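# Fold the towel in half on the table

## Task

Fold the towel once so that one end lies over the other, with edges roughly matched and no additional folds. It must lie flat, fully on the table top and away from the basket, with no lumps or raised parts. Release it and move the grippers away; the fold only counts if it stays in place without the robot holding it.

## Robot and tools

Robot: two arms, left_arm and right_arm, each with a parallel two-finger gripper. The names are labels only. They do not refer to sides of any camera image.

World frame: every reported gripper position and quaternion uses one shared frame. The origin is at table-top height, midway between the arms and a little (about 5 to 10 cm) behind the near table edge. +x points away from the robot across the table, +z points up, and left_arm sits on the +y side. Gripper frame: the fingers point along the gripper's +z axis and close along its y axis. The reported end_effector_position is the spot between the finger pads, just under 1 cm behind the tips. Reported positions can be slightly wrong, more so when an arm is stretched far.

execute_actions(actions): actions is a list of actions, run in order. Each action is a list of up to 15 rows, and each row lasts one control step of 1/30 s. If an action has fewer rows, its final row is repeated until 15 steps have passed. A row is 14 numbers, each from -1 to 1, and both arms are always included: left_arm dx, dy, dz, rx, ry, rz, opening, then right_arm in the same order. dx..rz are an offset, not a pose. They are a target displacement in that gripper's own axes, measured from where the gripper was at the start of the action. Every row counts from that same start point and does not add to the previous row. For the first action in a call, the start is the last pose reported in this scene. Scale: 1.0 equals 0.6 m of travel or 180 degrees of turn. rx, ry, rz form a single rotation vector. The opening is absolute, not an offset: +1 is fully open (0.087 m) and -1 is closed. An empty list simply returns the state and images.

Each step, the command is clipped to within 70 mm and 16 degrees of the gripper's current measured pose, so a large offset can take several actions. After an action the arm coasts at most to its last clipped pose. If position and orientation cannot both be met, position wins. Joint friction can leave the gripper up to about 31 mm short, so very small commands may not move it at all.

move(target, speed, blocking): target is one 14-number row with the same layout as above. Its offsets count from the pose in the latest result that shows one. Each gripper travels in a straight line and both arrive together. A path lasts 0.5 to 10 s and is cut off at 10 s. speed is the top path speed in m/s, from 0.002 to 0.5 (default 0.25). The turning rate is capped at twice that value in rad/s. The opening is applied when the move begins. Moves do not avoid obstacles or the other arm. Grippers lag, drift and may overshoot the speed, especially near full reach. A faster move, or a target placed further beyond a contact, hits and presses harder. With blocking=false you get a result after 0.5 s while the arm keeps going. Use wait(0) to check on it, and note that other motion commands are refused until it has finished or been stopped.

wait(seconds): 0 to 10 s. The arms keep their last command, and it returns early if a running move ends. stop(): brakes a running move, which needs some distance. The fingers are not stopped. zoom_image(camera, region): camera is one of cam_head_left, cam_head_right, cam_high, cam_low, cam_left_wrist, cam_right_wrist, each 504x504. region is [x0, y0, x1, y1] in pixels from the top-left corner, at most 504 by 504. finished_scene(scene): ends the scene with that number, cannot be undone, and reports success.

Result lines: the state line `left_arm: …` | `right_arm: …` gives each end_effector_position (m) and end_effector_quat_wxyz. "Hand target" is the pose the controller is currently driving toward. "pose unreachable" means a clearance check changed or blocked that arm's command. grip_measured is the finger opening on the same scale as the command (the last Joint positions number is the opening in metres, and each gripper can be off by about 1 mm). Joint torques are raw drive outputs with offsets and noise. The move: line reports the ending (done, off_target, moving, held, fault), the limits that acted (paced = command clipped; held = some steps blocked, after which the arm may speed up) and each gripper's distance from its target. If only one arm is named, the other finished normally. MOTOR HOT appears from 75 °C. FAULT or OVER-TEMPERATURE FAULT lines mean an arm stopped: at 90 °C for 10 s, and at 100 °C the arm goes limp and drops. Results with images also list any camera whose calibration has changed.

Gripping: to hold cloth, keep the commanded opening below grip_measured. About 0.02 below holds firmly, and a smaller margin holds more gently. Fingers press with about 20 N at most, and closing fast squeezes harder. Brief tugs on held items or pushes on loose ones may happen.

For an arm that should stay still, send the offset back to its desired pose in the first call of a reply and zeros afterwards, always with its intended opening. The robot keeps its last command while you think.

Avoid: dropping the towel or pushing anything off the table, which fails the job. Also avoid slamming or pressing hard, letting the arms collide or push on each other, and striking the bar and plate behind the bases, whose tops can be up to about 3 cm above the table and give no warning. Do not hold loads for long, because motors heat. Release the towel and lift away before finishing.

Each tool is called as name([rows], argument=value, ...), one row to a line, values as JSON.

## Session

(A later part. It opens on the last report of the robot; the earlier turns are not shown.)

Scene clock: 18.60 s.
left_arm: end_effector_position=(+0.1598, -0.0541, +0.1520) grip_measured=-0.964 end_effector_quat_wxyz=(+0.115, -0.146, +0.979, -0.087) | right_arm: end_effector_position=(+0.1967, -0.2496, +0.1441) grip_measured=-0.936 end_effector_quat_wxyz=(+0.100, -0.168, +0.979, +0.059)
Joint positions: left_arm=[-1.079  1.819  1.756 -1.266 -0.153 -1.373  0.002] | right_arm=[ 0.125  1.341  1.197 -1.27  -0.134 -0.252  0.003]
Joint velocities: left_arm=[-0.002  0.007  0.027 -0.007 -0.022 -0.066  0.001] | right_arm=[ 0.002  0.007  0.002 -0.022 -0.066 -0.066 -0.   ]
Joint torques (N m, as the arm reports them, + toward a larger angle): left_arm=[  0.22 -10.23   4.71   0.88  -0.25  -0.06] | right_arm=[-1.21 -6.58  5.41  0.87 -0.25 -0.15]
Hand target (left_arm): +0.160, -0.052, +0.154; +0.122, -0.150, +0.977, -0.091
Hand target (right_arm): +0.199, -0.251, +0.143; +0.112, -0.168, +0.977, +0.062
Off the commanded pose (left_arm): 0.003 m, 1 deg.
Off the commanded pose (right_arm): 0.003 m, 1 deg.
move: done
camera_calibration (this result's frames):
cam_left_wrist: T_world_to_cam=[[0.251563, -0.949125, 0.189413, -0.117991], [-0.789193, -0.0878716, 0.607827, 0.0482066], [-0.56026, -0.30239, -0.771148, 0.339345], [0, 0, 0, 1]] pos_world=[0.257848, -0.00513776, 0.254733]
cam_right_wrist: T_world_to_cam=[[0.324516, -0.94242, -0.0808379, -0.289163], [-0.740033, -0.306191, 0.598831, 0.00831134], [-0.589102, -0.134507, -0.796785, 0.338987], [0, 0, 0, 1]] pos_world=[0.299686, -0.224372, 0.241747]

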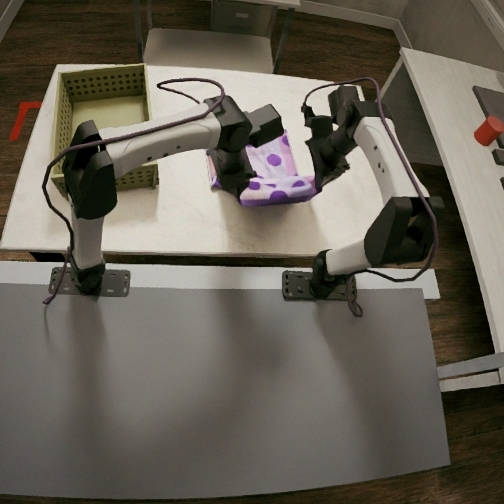

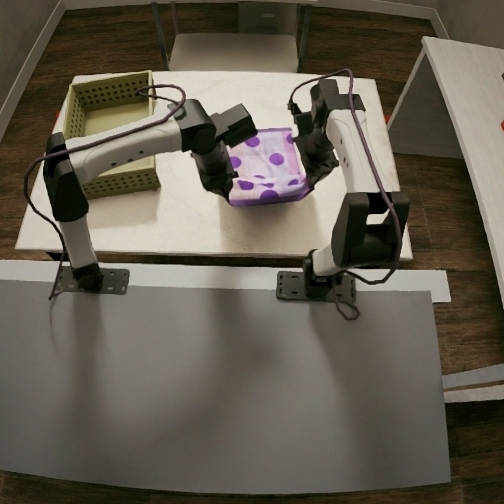

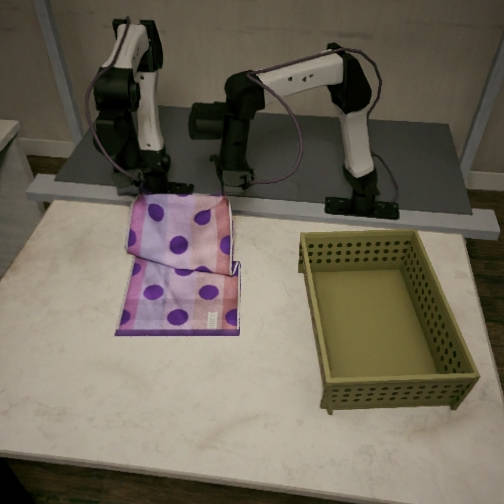

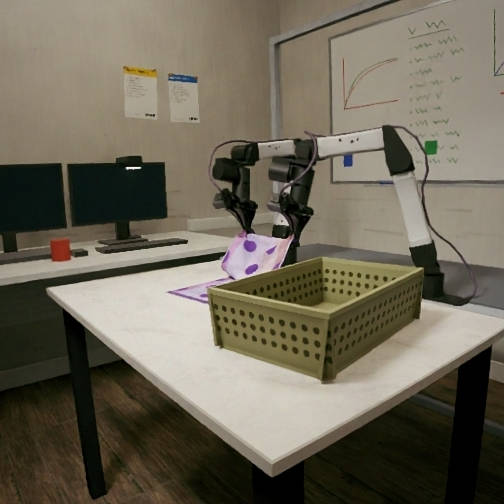

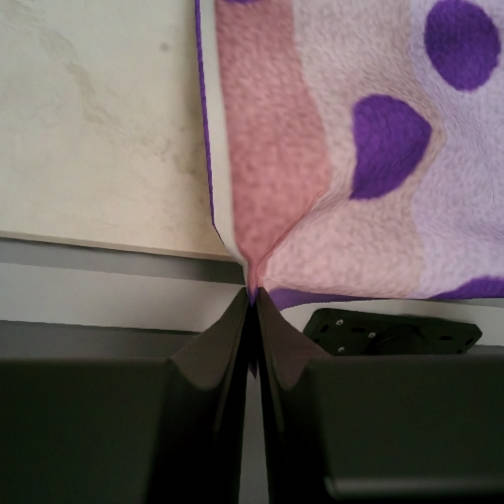

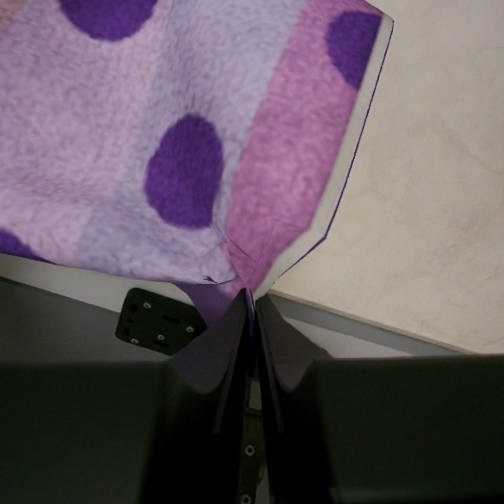

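move(target=[-0.588,0,0.278,0,0,0,-1,-0.57,-0.122,0.278,0,0,0,-1], speed=0.13)

Scene clock: 23.07 s.
left_arm: end_effector_position=(+0.5212, +0.0240, +0.0634) grip_measured=-0.964 end_effector_quat_wxyz=(+0.200, -0.151, +0.956, -0.150) | right_arm: end_effector_position=(+0.5579, -0.1838, +0.0514) grip_measured=-0.936 end_effector_quat_wxyz=(+0.229, -0.163, +0.957, +0.067)
Joint positions: left_arm=[-0.402  2.736  2.856 -1.191  0.041 -0.744  0.002] | right_arm=[ 0.182  2.778  2.835 -1.199 -0.147 -0.17   0.003]
Joint velocities: left_arm=[-0.007 -0.007 -0.002 -0.007 -0.022  0.051 -0.001] | right_arm=[-0.017  0.002 -0.002 -0.022 -0.022 -0.007 -0.   ]
Joint torques (N m, as the arm reports them, + toward a larger angle): left_arm=[  1.43 -13.93   8.56   1.2   -0.16   0.15] | right_arm=[ -0.19 -17.17   8.93   1.35   0.16   0.01]
Hand target (left_arm): +0.529, +0.033, +0.065; +0.210, -0.155, +0.954, -0.145
Hand target (right_arm): +0.568, -0.186, +0.053; +0.247, -0.159, +0.954, +0.056
Off the commanded pose (left_arm): 0.011 m, 12 deg.
Off the commanded pose (right_arm): 0.009 m, 15 deg.
elbow stopped short (left arm): the move would have taken joint 3 (elbow) straighter than the controller allows; a more bent joint 3 avoids this.
elbow stopped short (right arm): the move would have taken joint 3 (elbow) straighter than the controller allows; a more bent joint 3 avoids this.
move: off_target (left_arm, right_arm)
camera_calibration (this result's frames):
cam_left_wrist: T_world_to_cam=[[0.218716, -0.917384, 0.33252, -0.110747], [-0.888536, -0.0463888, 0.456456, 0.454557], [-0.403321, -0.395291, -0.825274, 0.420919], [0, 0, 0, 1]] pos_world=[0.597878, 0.0858745, 0.176714]
cam_right_wrist: T_world_to_cam=[[0.326346, -0.94349, -0.0576599, -0.354245], [-0.869468, -0.323555, 0.373281, 0.431837], [-0.370843, -0.0716853, -0.925925, 0.383114], [0, 0, 0, 1]] pos_world=[0.633149, -0.16704, 0.173113]

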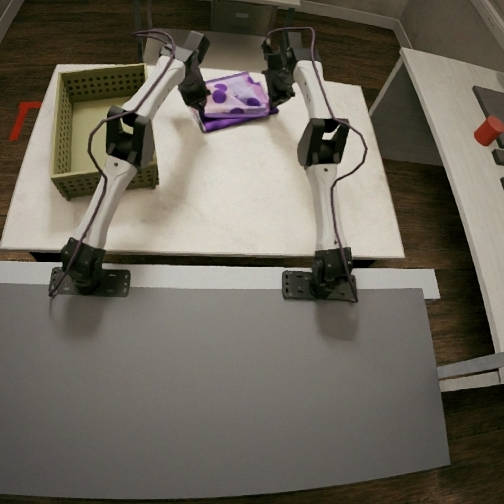

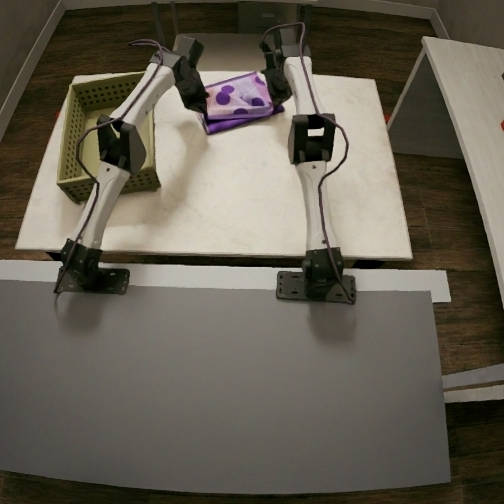

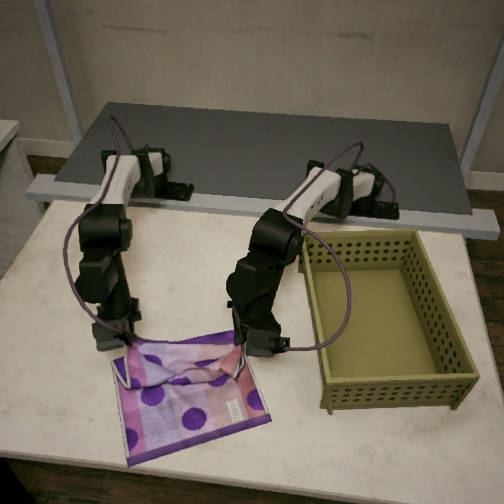

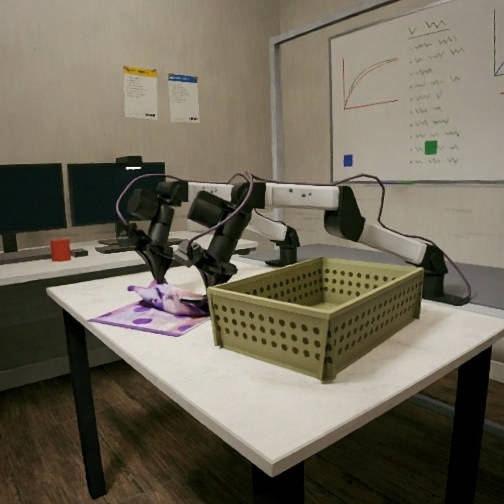

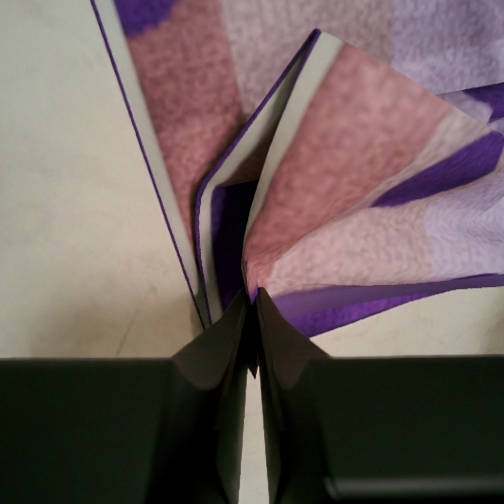

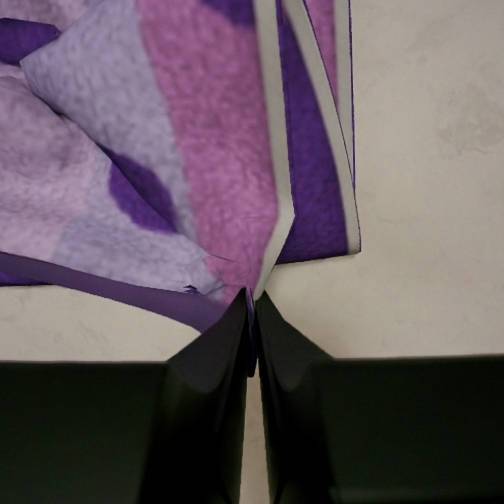

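move(target=[0.528,0.102,-0.227,0,0,0,-1,0.572,0.167,-0.267,0,0,0,-1], speed=0.13)

Scene clock: 27.87 s.
left_arm: end_effector_position=(+0.1770, -0.0137, +0.0588) grip_measured=-0.964 end_effector_quat_wxyz=(+0.192, -0.151, +0.956, -0.165) | right_arm: end_effector_position=(+0.1718, -0.2157, +0.0384) grip_measured=-0.936 end_effector_quat_wxyz=(+0.232, -0.164, +0.956, +0.074)
Joint positions: left_arm=[-1.024  1.548  1.015 -0.576 -0.223 -1.302  0.002] | right_arm=[ 0.293  0.98   0.527 -0.67  -0.115 -0.068  0.003]
Joint velocities: left_arm=[ 0.017 -0.007 -0.002 -0.037 -0.037 -0.081  0.   ] | right_arm=[-0.012 -0.007  0.007  0.007 -0.022 -0.037  0.001]
Joint torques (N m, as the arm reports them, + toward a larger angle): left_arm=[-0.06 -7.97  5.15  0.91 -0.29 -0.01] | right_arm=[ 0.82 -3.72  6.17  1.05  0.16  0.04]
Hand target (left_arm): +0.173, -0.004, +0.056; +0.195, -0.153, +0.957, -0.153
Hand target (right_arm): +0.167, -0.218, +0.036; +0.229, -0.163, +0.957, +0.067
Off the commanded pose (left_arm): 0.015 m, 2 deg.
Off the commanded pose (right_arm): 0.006 m, 1 deg.
move: off_target (left_arm)
camera_calibration (this result's frames):
cam_left_wrist: T_world_to_cam=[[0.213262, -0.908856, 0.358469, -0.0689234], [-0.884442, -0.0237154, 0.466048, 0.148145], [-0.415069, -0.416435, -0.808888, 0.264291], [0, 0, 0, 1]] pos_world=[0.255423, 0.050932, 0.169446]
cam_right_wrist: T_world_to_cam=[[0.331835, -0.940742, -0.0699291, -0.259006], [-0.8692, -0.33372, 0.364859, 0.0887209], [-0.366575, -0.0602904, -0.928433, 0.227423], [0, 0, 0, 1]] pos_world=[0.246431, -0.200339, 0.160664]

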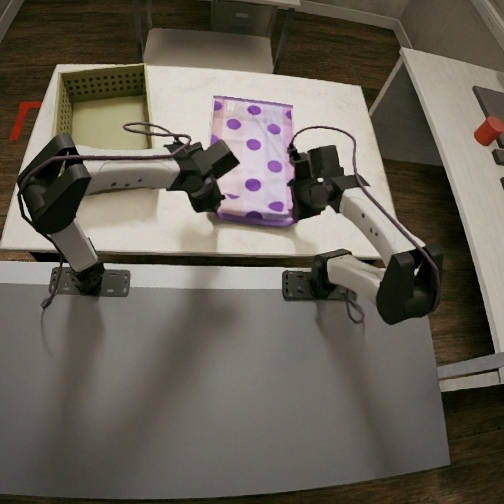

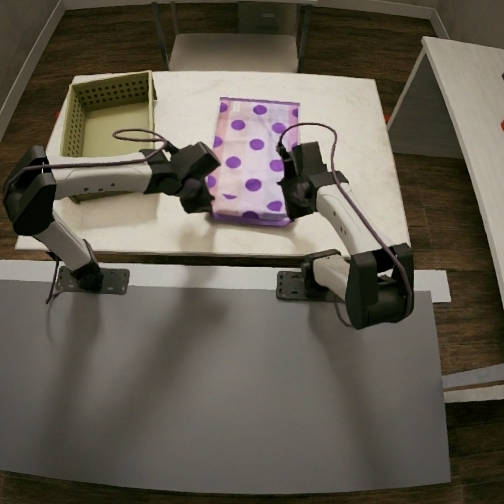

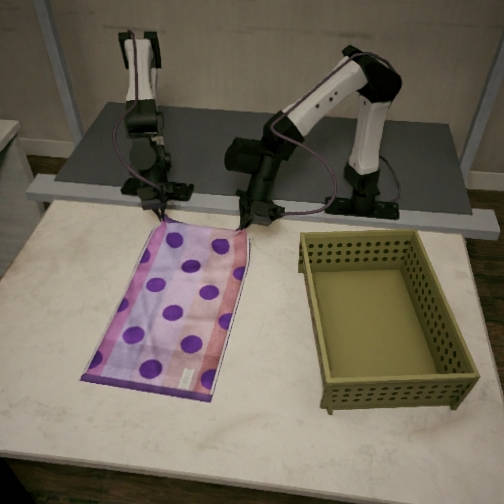

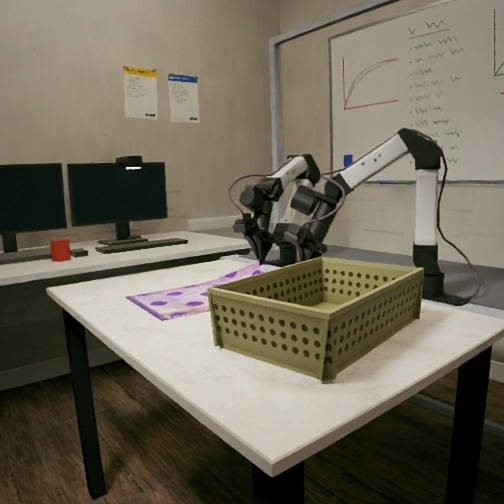

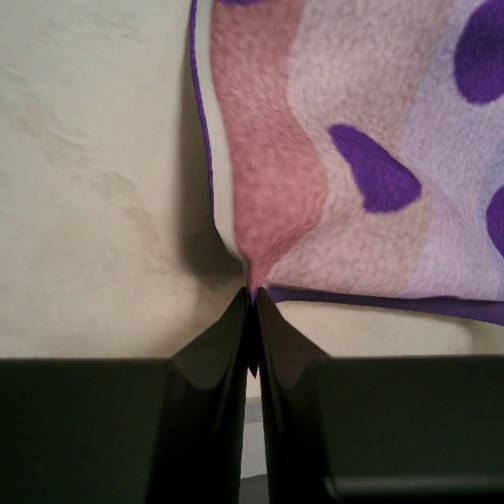

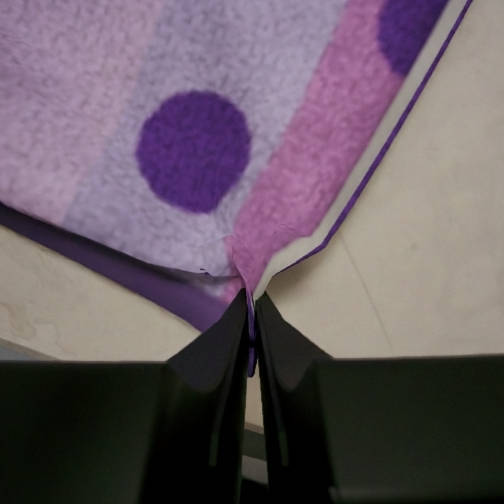

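execute_actions(actions=[])

Scene clock: 29.27 s.
left_arm: end_effector_position=(+0.1772, -0.0137, +0.0588) grip_measured=-0.964 end_effector_quat_wxyz=(+0.192, -0.152, +0.955, -0.165) | right_arm: end_effector_position=(+0.1715, -0.2157, +0.0383) grip_measured=-0.936 end_effector_quat_wxyz=(+0.231, -0.163, +0.956, +0.074)
Joint positions: left_arm=[-1.024  1.548  1.015 -0.576 -0.224 -1.304  0.002] | right_arm=[ 0.293  0.98   0.527 -0.671 -0.115 -0.066  0.003]
Joint velocities: left_arm=[-0.017  0.012  0.007 -0.139 -0.051 -0.022 -0.001] | right_arm=[-0.002 -0.007 -0.017 -0.022 -0.007 -0.066  0.001]
Joint torques (N m, as the arm reports them, + toward a larger angle): left_arm=[-0.08 -8.04  4.94  0.89 -0.35  0.02] | right_arm=[ 0.79 -3.71  6.19  1.04  0.16  0.04]
Hand target (left_arm): +0.173, -0.004, +0.056; +0.195, -0.153, +0.957, -0.153
Hand target (right_arm): +0.167, -0.218, +0.036; +0.229, -0.163, +0.957, +0.067
Off the commanded pose (left_arm): 0.015 m, 2 deg.
Off the commanded pose (right_arm): 0.005 m, 1 deg.
camera_calibration (this result's frames):
cam_left_wrist: T_world_to_cam=[[0.215382, -0.908137, 0.359024, -0.0693796], [-0.884385, -0.0254954, 0.466061, 0.148216], [-0.414094, -0.417896, -0.808634, 0.264164], [0, 0, 0, 1]] pos_world=[0.255412, 0.051166, 0.169443]
cam_right_wrist: T_world_to_cam=[[0.330785, -0.941064, -0.070571, -0.258804], [-0.869041, -0.332914, 0.365974, 0.0886032], [-0.367898, -0.0597297, -0.927946, 0.227567], [0, 0, 0, 1]] pos_world=[0.24633, -0.200461, 0.160479]

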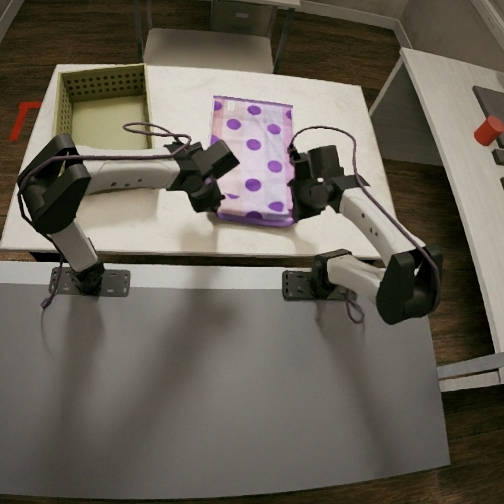

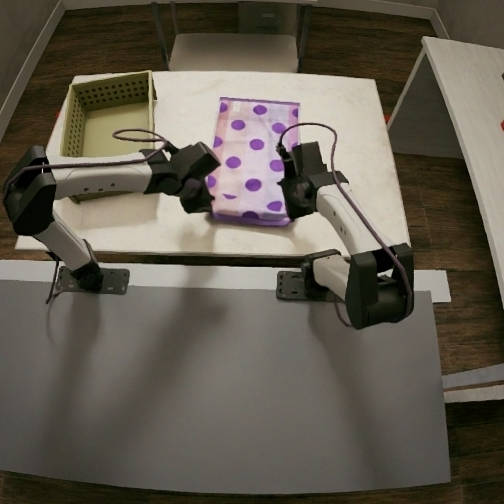

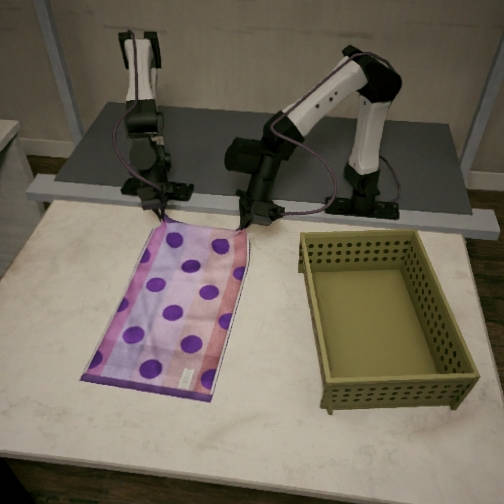

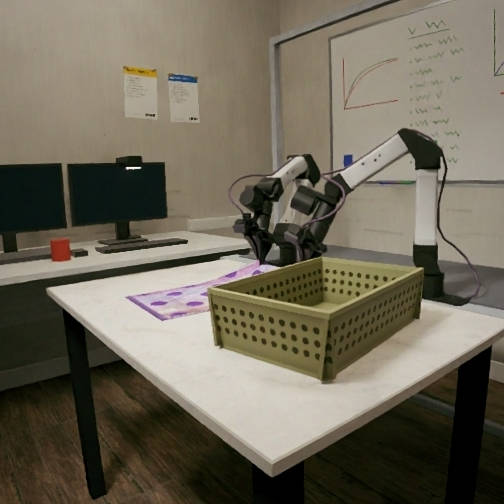

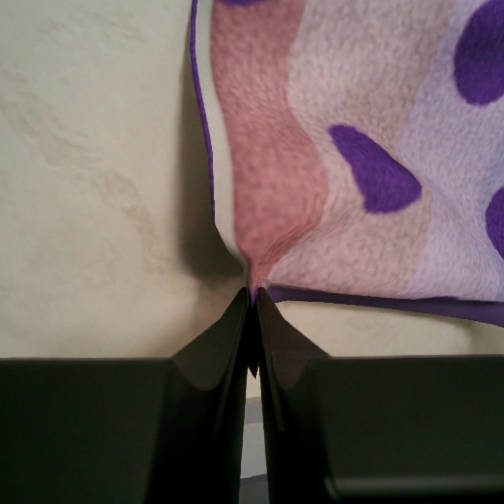

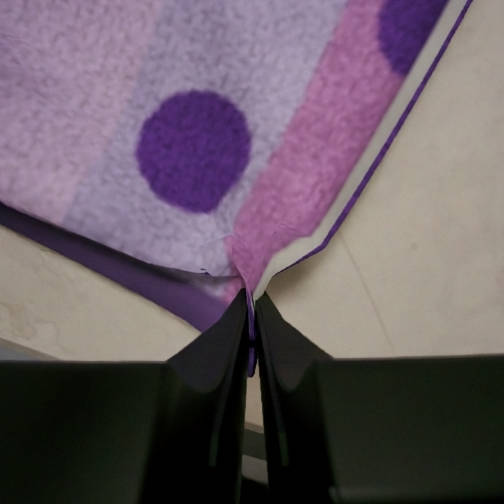

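move(target=[0,0,0,0,0,0,-0.2,0,0,0,0,0,0,-0.2])

move(target=[0,0,-0.15,0,0,0,0,0,0,-0.15,0,0,0,0])

move(target=[0,0,0,0,0,0.42,0,0,0,0,0,0,0.45,0], speed=0.5)

Scene clock: 31.80 s.
left_arm: end_effector_position=(+0.1772, -0.0137, +0.0588) grip_measured=-0.200 end_effector_quat_wxyz=(+0.192, -0.152, +0.955, -0.165) | right_arm: end_effector_position=(+0.1715, -0.2157, +0.0383) grip_measured=-0.200 end_effector_quat_wxyz=(+0.231, -0.163, +0.956, +0.074)
Joint positions: left_arm=[-1.024  1.548  1.015 -0.576 -0.224 -1.304  0.035] | right_arm=[ 0.293  0.98   0.527 -0.671 -0.115 -0.066  0.035]
Joint velocities: left_arm=[-0.007 -0.022  0.012  0.066 -0.022  0.022  0.001] | right_arm=[ 0.007 -0.007 -0.012 -0.022 -0.051  0.007 -0.001]
Joint torques (N m, as the arm reports them, + toward a larger angle): left_arm=[ 0.1  -6.58  6.46  1.08 -0.15  0.03] | right_arm=[-0.13 -1.97  7.38  1.13 -0.08 -0.04]
Hand target (left_arm): +0.177, -0.014, +0.059; +0.192, -0.152, +0.955, -0.165
Hand target (right_arm): +0.171, -0.216, +0.038; +0.231, -0.163, +0.956, +0.074
Off the commanded pose (left_arm): 0.000 m, 0 deg.
Off the commanded pose (right_arm): 0.000 m, 0 deg.
move: done
camera_calibration (this result's frames):
cam_left_wrist: T_world_to_cam=[[0.215382, -0.908137, 0.359024, -0.0693796], [-0.884385, -0.0254954, 0.466061, 0.148216], [-0.414094, -0.417896, -0.808634, 0.264164], [0, 0, 0, 1]] pos_world=[0.255412, 0.051166, 0.169443]
cam_right_wrist: T_world_to_cam=[[0.330785, -0.941064, -0.070571, -0.258804], [-0.869041, -0.332914, 0.365974, 0.0886032], [-0.367898, -0.0597297, -0.927946, 0.227567], [0, 0, 0, 1]] pos_world=[0.24633, -0.200461, 0.160479]

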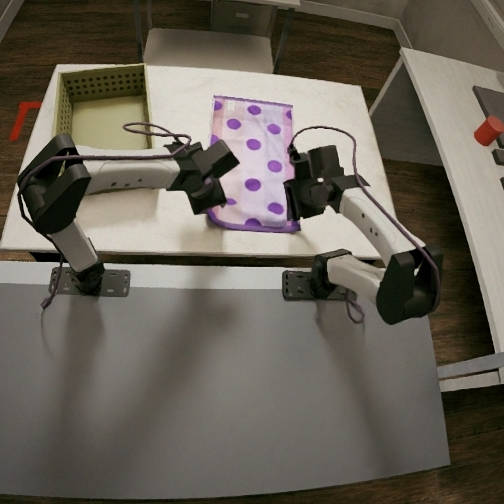

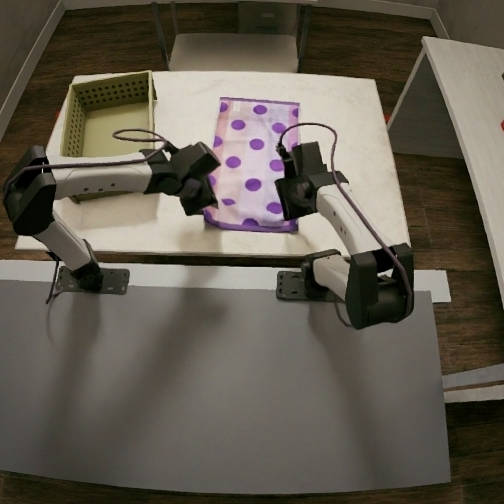

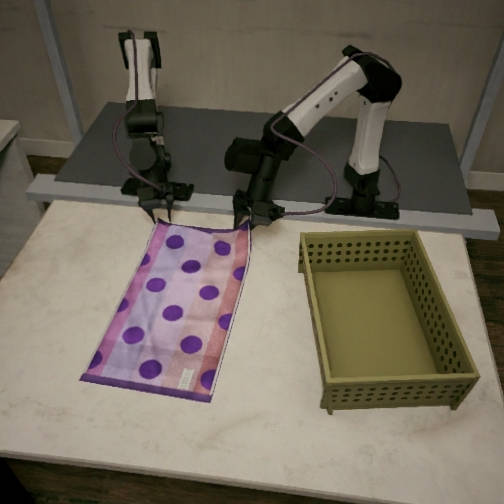

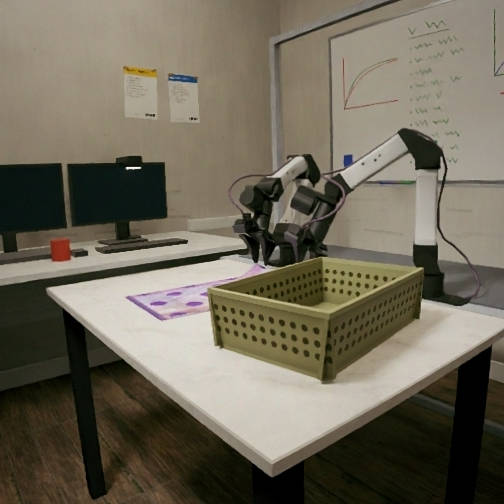

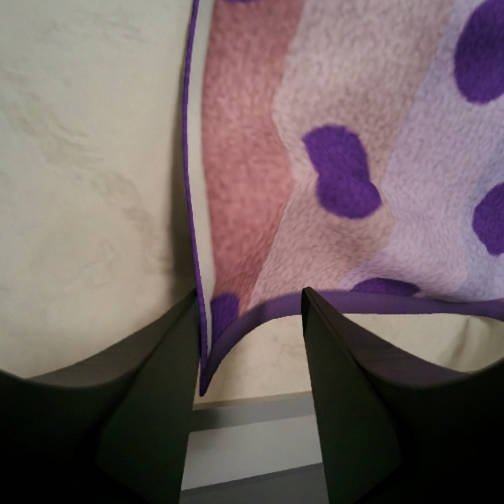

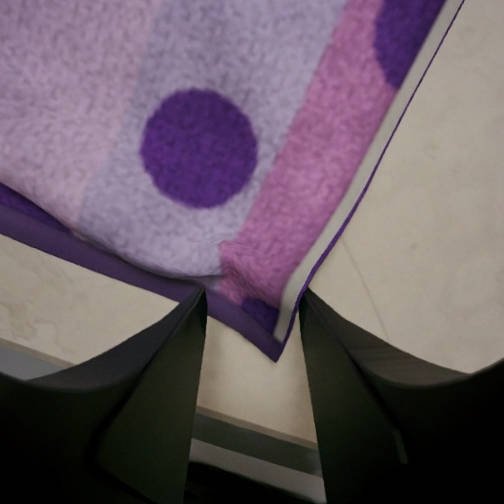

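Scene clock: 32.97 s.
left_arm: end_effector_position=(+0.1384, +0.0132, +0.1293) grip_measured=+0.000 end_effector_quat_wxyz=(+0.186, -0.151, +0.958, -0.159) | right_arm: end_effector_position=(+0.1312, -0.2348, +0.1091) grip_measured=+0.000 end_effector_quat_wxyz=(+0.215, -0.162, +0.960, +0.072)
Joint positions: left_arm=[-1.096  1.366  1.147 -0.924 -0.248 -1.373  0.044] | right_arm=[ 0.22   0.817  0.768 -1.117 -0.141 -0.134  0.044]
Joint velocities: left_arm=[-0.017  0.002  0.012  0.051 -0.037 -0.022 -0.   ] | right_arm=[-0.007  0.017 -0.017  0.022  0.007 -0.11   0.001]
Joint torques (N m, as the arm reports them, + toward a larger angle): left_arm=[-0.33 -5.28  8.67  0.9  -0.26 -0.04] | right_arm=[-1.22 -1.87  8.96  1.04 -0.22 -0.13]
Hand target (left_arm): +0.139, +0.011, +0.137; +0.191, -0.152, +0.956, -0.165
Hand target (right_arm): +0.134, -0.235, +0.117; +0.231, -0.164, +0.956, +0.075
Off the commanded pose (left_arm): 0.009 m, 1 deg.
Off the commanded pose (right_arm): 0.009 m, 2 deg.
move: done
camera_calibration (this result's frames):
cam_left_wrist: T_world_to_cam=[[0.219214, -0.912513, 0.345347, -0.0606522], [-0.877598, -0.0297451, 0.478474, 0.0792384], [-0.426341, -0.407964, -0.80734, 0.317753], [0, 0, 0, 1]] pos_world=[0.218306, 0.0766426, 0.239567]
cam_right_wrist: T_world_to_cam=[[0.326615, -0.94249, -0.0709546, -0.258139], [-0.85786, -0.327123, 0.396316, 0.0179709], [-0.396734, -0.0685733, -0.915368, 0.277598], [0, 0, 0, 1]] pos_world=[0.209861, -0.218379, 0.228666]

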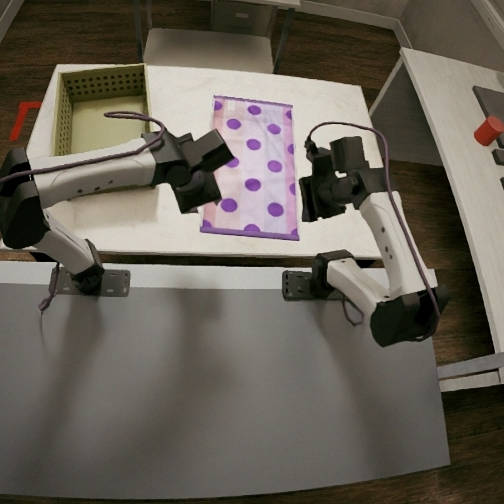

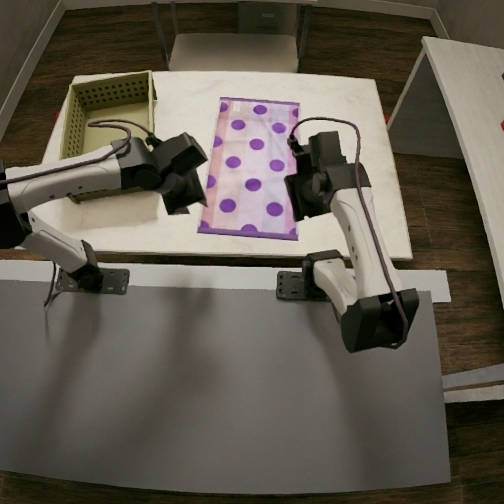

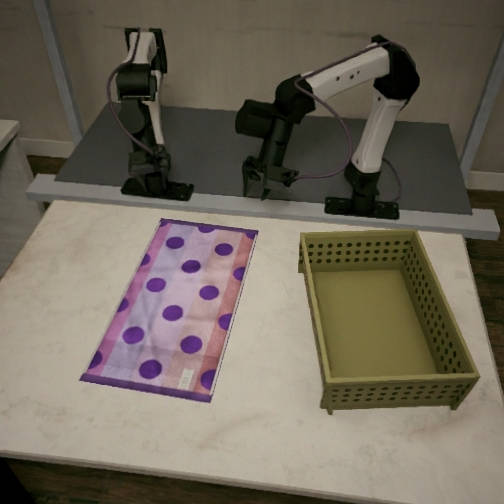

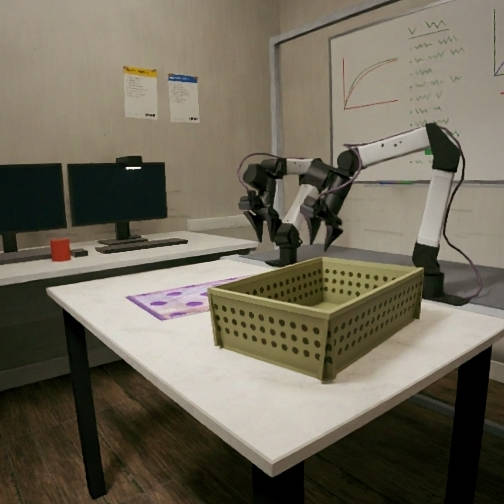

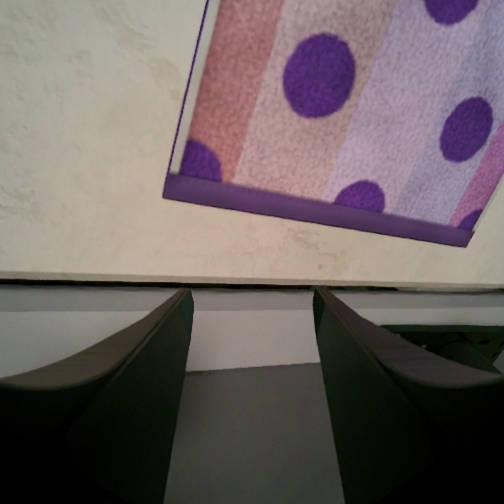

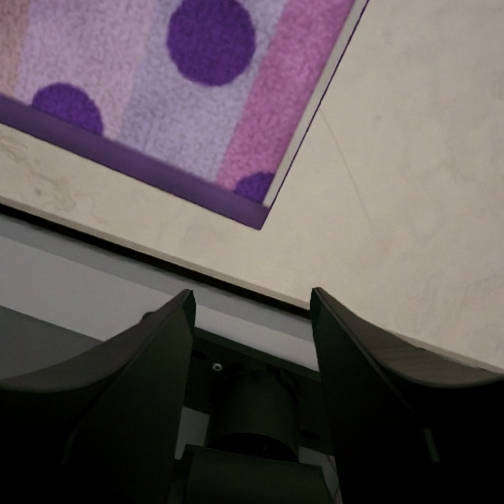

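Scene clock: 35.10 s.
left_arm: end_effector_position=(+0.1371, +0.0171, +0.1254) grip_measured=+0.000 end_effector_quat_wxyz=(+0.240, +0.463, +0.853, -0.017) | right_arm: end_effector_position=(+0.1344, -0.2353, +0.1116) grip_measured=+0.000 end_effector_quat_wxyz=(+0.120, +0.493, +0.840, +0.193)
Joint positions: left_arm=[-1.219  1.499  1.273 -0.949 -0.287 -0.185  0.044] | right_arm=[-0.225  0.789  0.712 -1.182 -0.297  0.836  0.044]
Joint velocities: left_arm=[ 0.012 -0.007  0.007 -0.007  0.037 -0.037 -0.001] | right_arm=[ 0.002 -0.022  0.007 -0.022  0.051  0.022  0.001]
Joint torques (N m, as the arm reports them, + toward a larger angle): left_arm=[-0.24 -4.99  9.17  0.95 -0.28  0.06] | right_arm=[-0.77 -1.62  5.67  0.85 -0.23  0.04]
Hand target (left_arm): +0.139, +0.013, +0.129; +0.244, +0.468, +0.850, -0.012
Hand target (right_arm): +0.132, -0.234, +0.109; +0.117, +0.500, +0.835, +0.197
Off the commanded pose (left_arm): 0.006 m, 1 deg.
Off the commanded pose (right_arm): 0.004 m, 1 deg.
move: done
camera_calibration (this result's frames):
cam_left_wrist: T_world_to_cam=[[-0.801373, -0.559837, -0.210675, 0.148183], [-0.592499, 0.694559, 0.408084, 0.0374871], [-0.0821345, 0.451853, -0.888304, 0.263943], [0, 0, 0, 1]] pos_world=[0.16264, -0.062342, 0.250382]
cam_right_wrist: T_world_to_cam=[[-0.791514, -0.426477, -0.437747, 0.053071], [-0.601967, 0.420335, 0.678936, 0.129454], [-0.10555, 0.800897, -0.589426, 0.410275], [0, 0, 0, 1]] pos_world=[0.163238, -0.360369, 0.177168]

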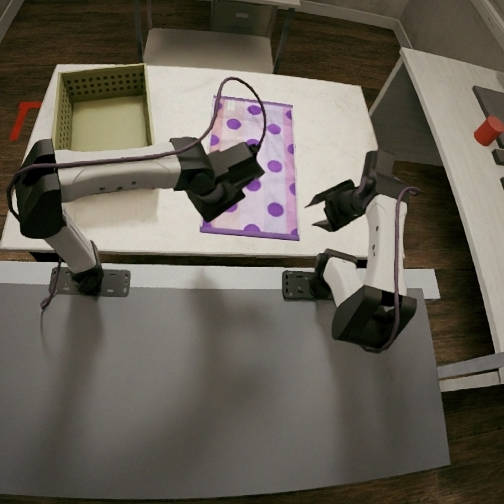

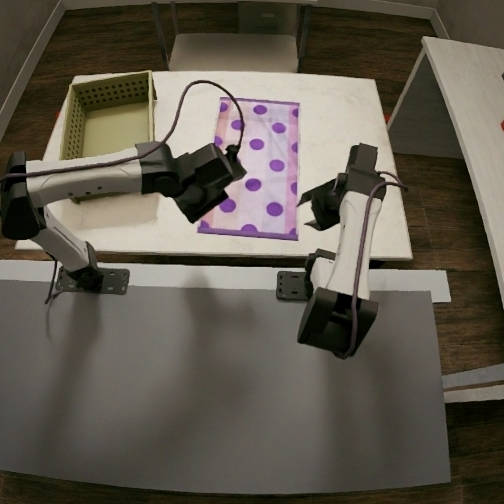

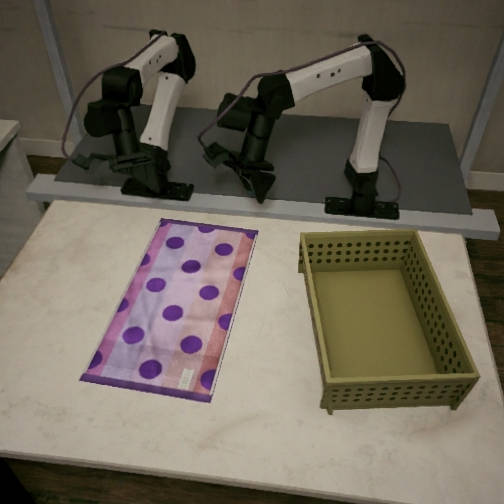

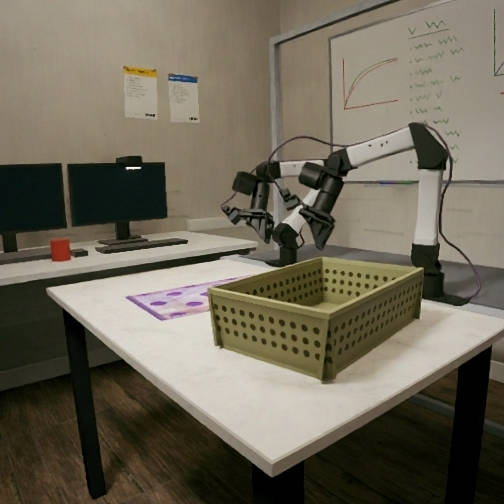

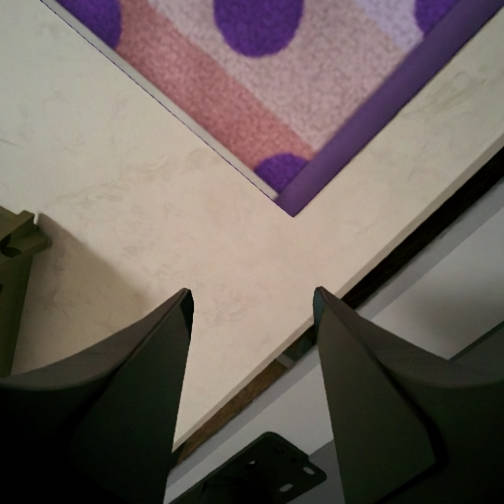

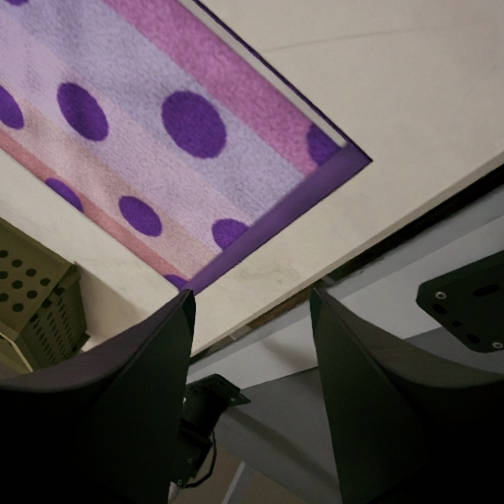

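move(target=[0,-0.037,0.097,0.109,0.113,0.211,0,0.052,-0.012,0.087,0.141,-0.041,0.19,0])

Scene clock: 38.67 s.
left_arm: end_effector_position=(+0.1400, -0.0075, +0.0669) grip_measured=+0.000 end_effector_quat_wxyz=(+0.002, +0.742, +0.671, +0.005) | right_arm: end_effector_position=(+0.1361, -0.2010, +0.0649) grip_measured=+0.000 end_effector_quat_wxyz=(+0.003, +0.741, +0.671, +0.015)
Joint positions: left_arm=[-1.169  1.962  1.612 -1.218 -0.002  0.486  0.044] | right_arm=[ 0.283  1.083  0.712 -1.203 -0.012  1.903  0.044]
Joint velocities: left_arm=[ 0.007  0.002  0.012 -0.051 -0.022 -0.007  0.   ] | right_arm=[ 0.022 -0.002 -0.002 -0.066  0.051  0.007 -0.001]
Joint torques (N m, as the arm reports them, + toward a larger angle): left_arm=[ 1.08 -8.98  8.26  0.2   0.1   0.1 ] | right_arm=[ 0.91 -0.15  6.56  0.16  0.22  0.06]
Hand target (left_arm): +0.143, -0.010, +0.069; +0.002, +0.741, +0.671, -0.000
Hand target (right_arm): +0.133, -0.202, +0.062; +0.002, +0.741, +0.671, -0.001
Off the commanded pose (left_arm): 0.005 m, 1 deg.
Off the commanded pose (right_arm): 0.004 m, 2 deg.
move: done
camera_calibration (this result's frames):
cam_left_wrist: T_world_to_cam=[[-0.992887, 0.117421, -0.0196727, 0.143559], [0.0597182, 0.634125, 0.770921, -0.0358948], [0.102997, 0.764263, -0.636627, 0.182817], [0, 0, 0, 1]] pos_world=[0.125852, -0.133815, 0.146883]
cam_right_wrist: T_world_to_cam=[[-0.993145, 0.115199, -0.0198293, 0.157886], [0.0583009, 0.635188, 0.770154, 0.0952268], [0.101316, 0.763718, -0.63755, 0.322888], [0, 0, 0, 1]] pos_world=[0.118538, -0.32527, 0.135649]

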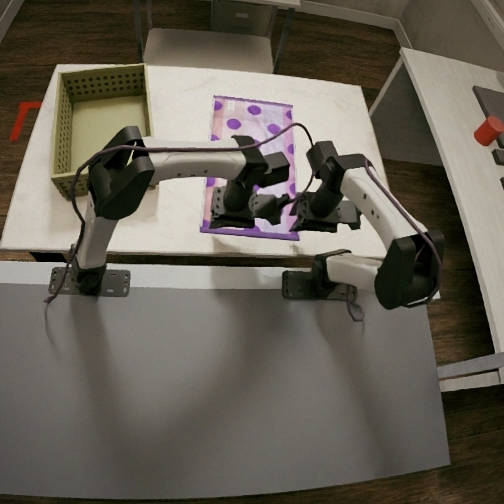

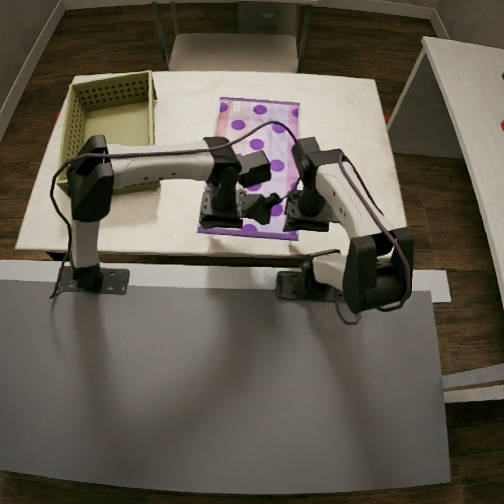

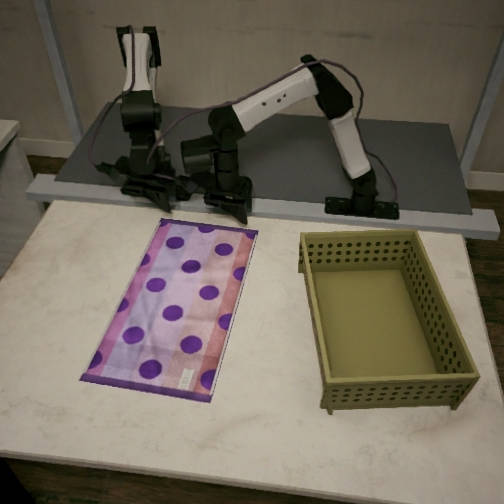

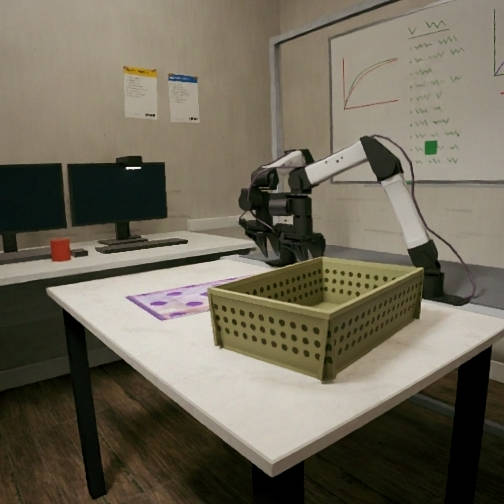

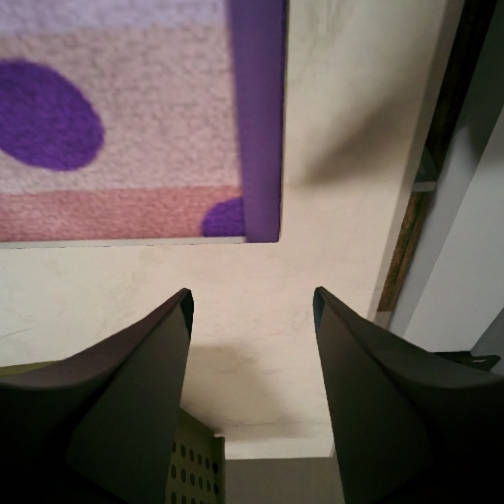

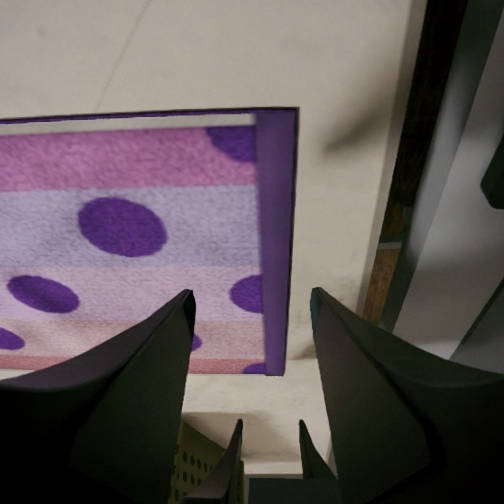

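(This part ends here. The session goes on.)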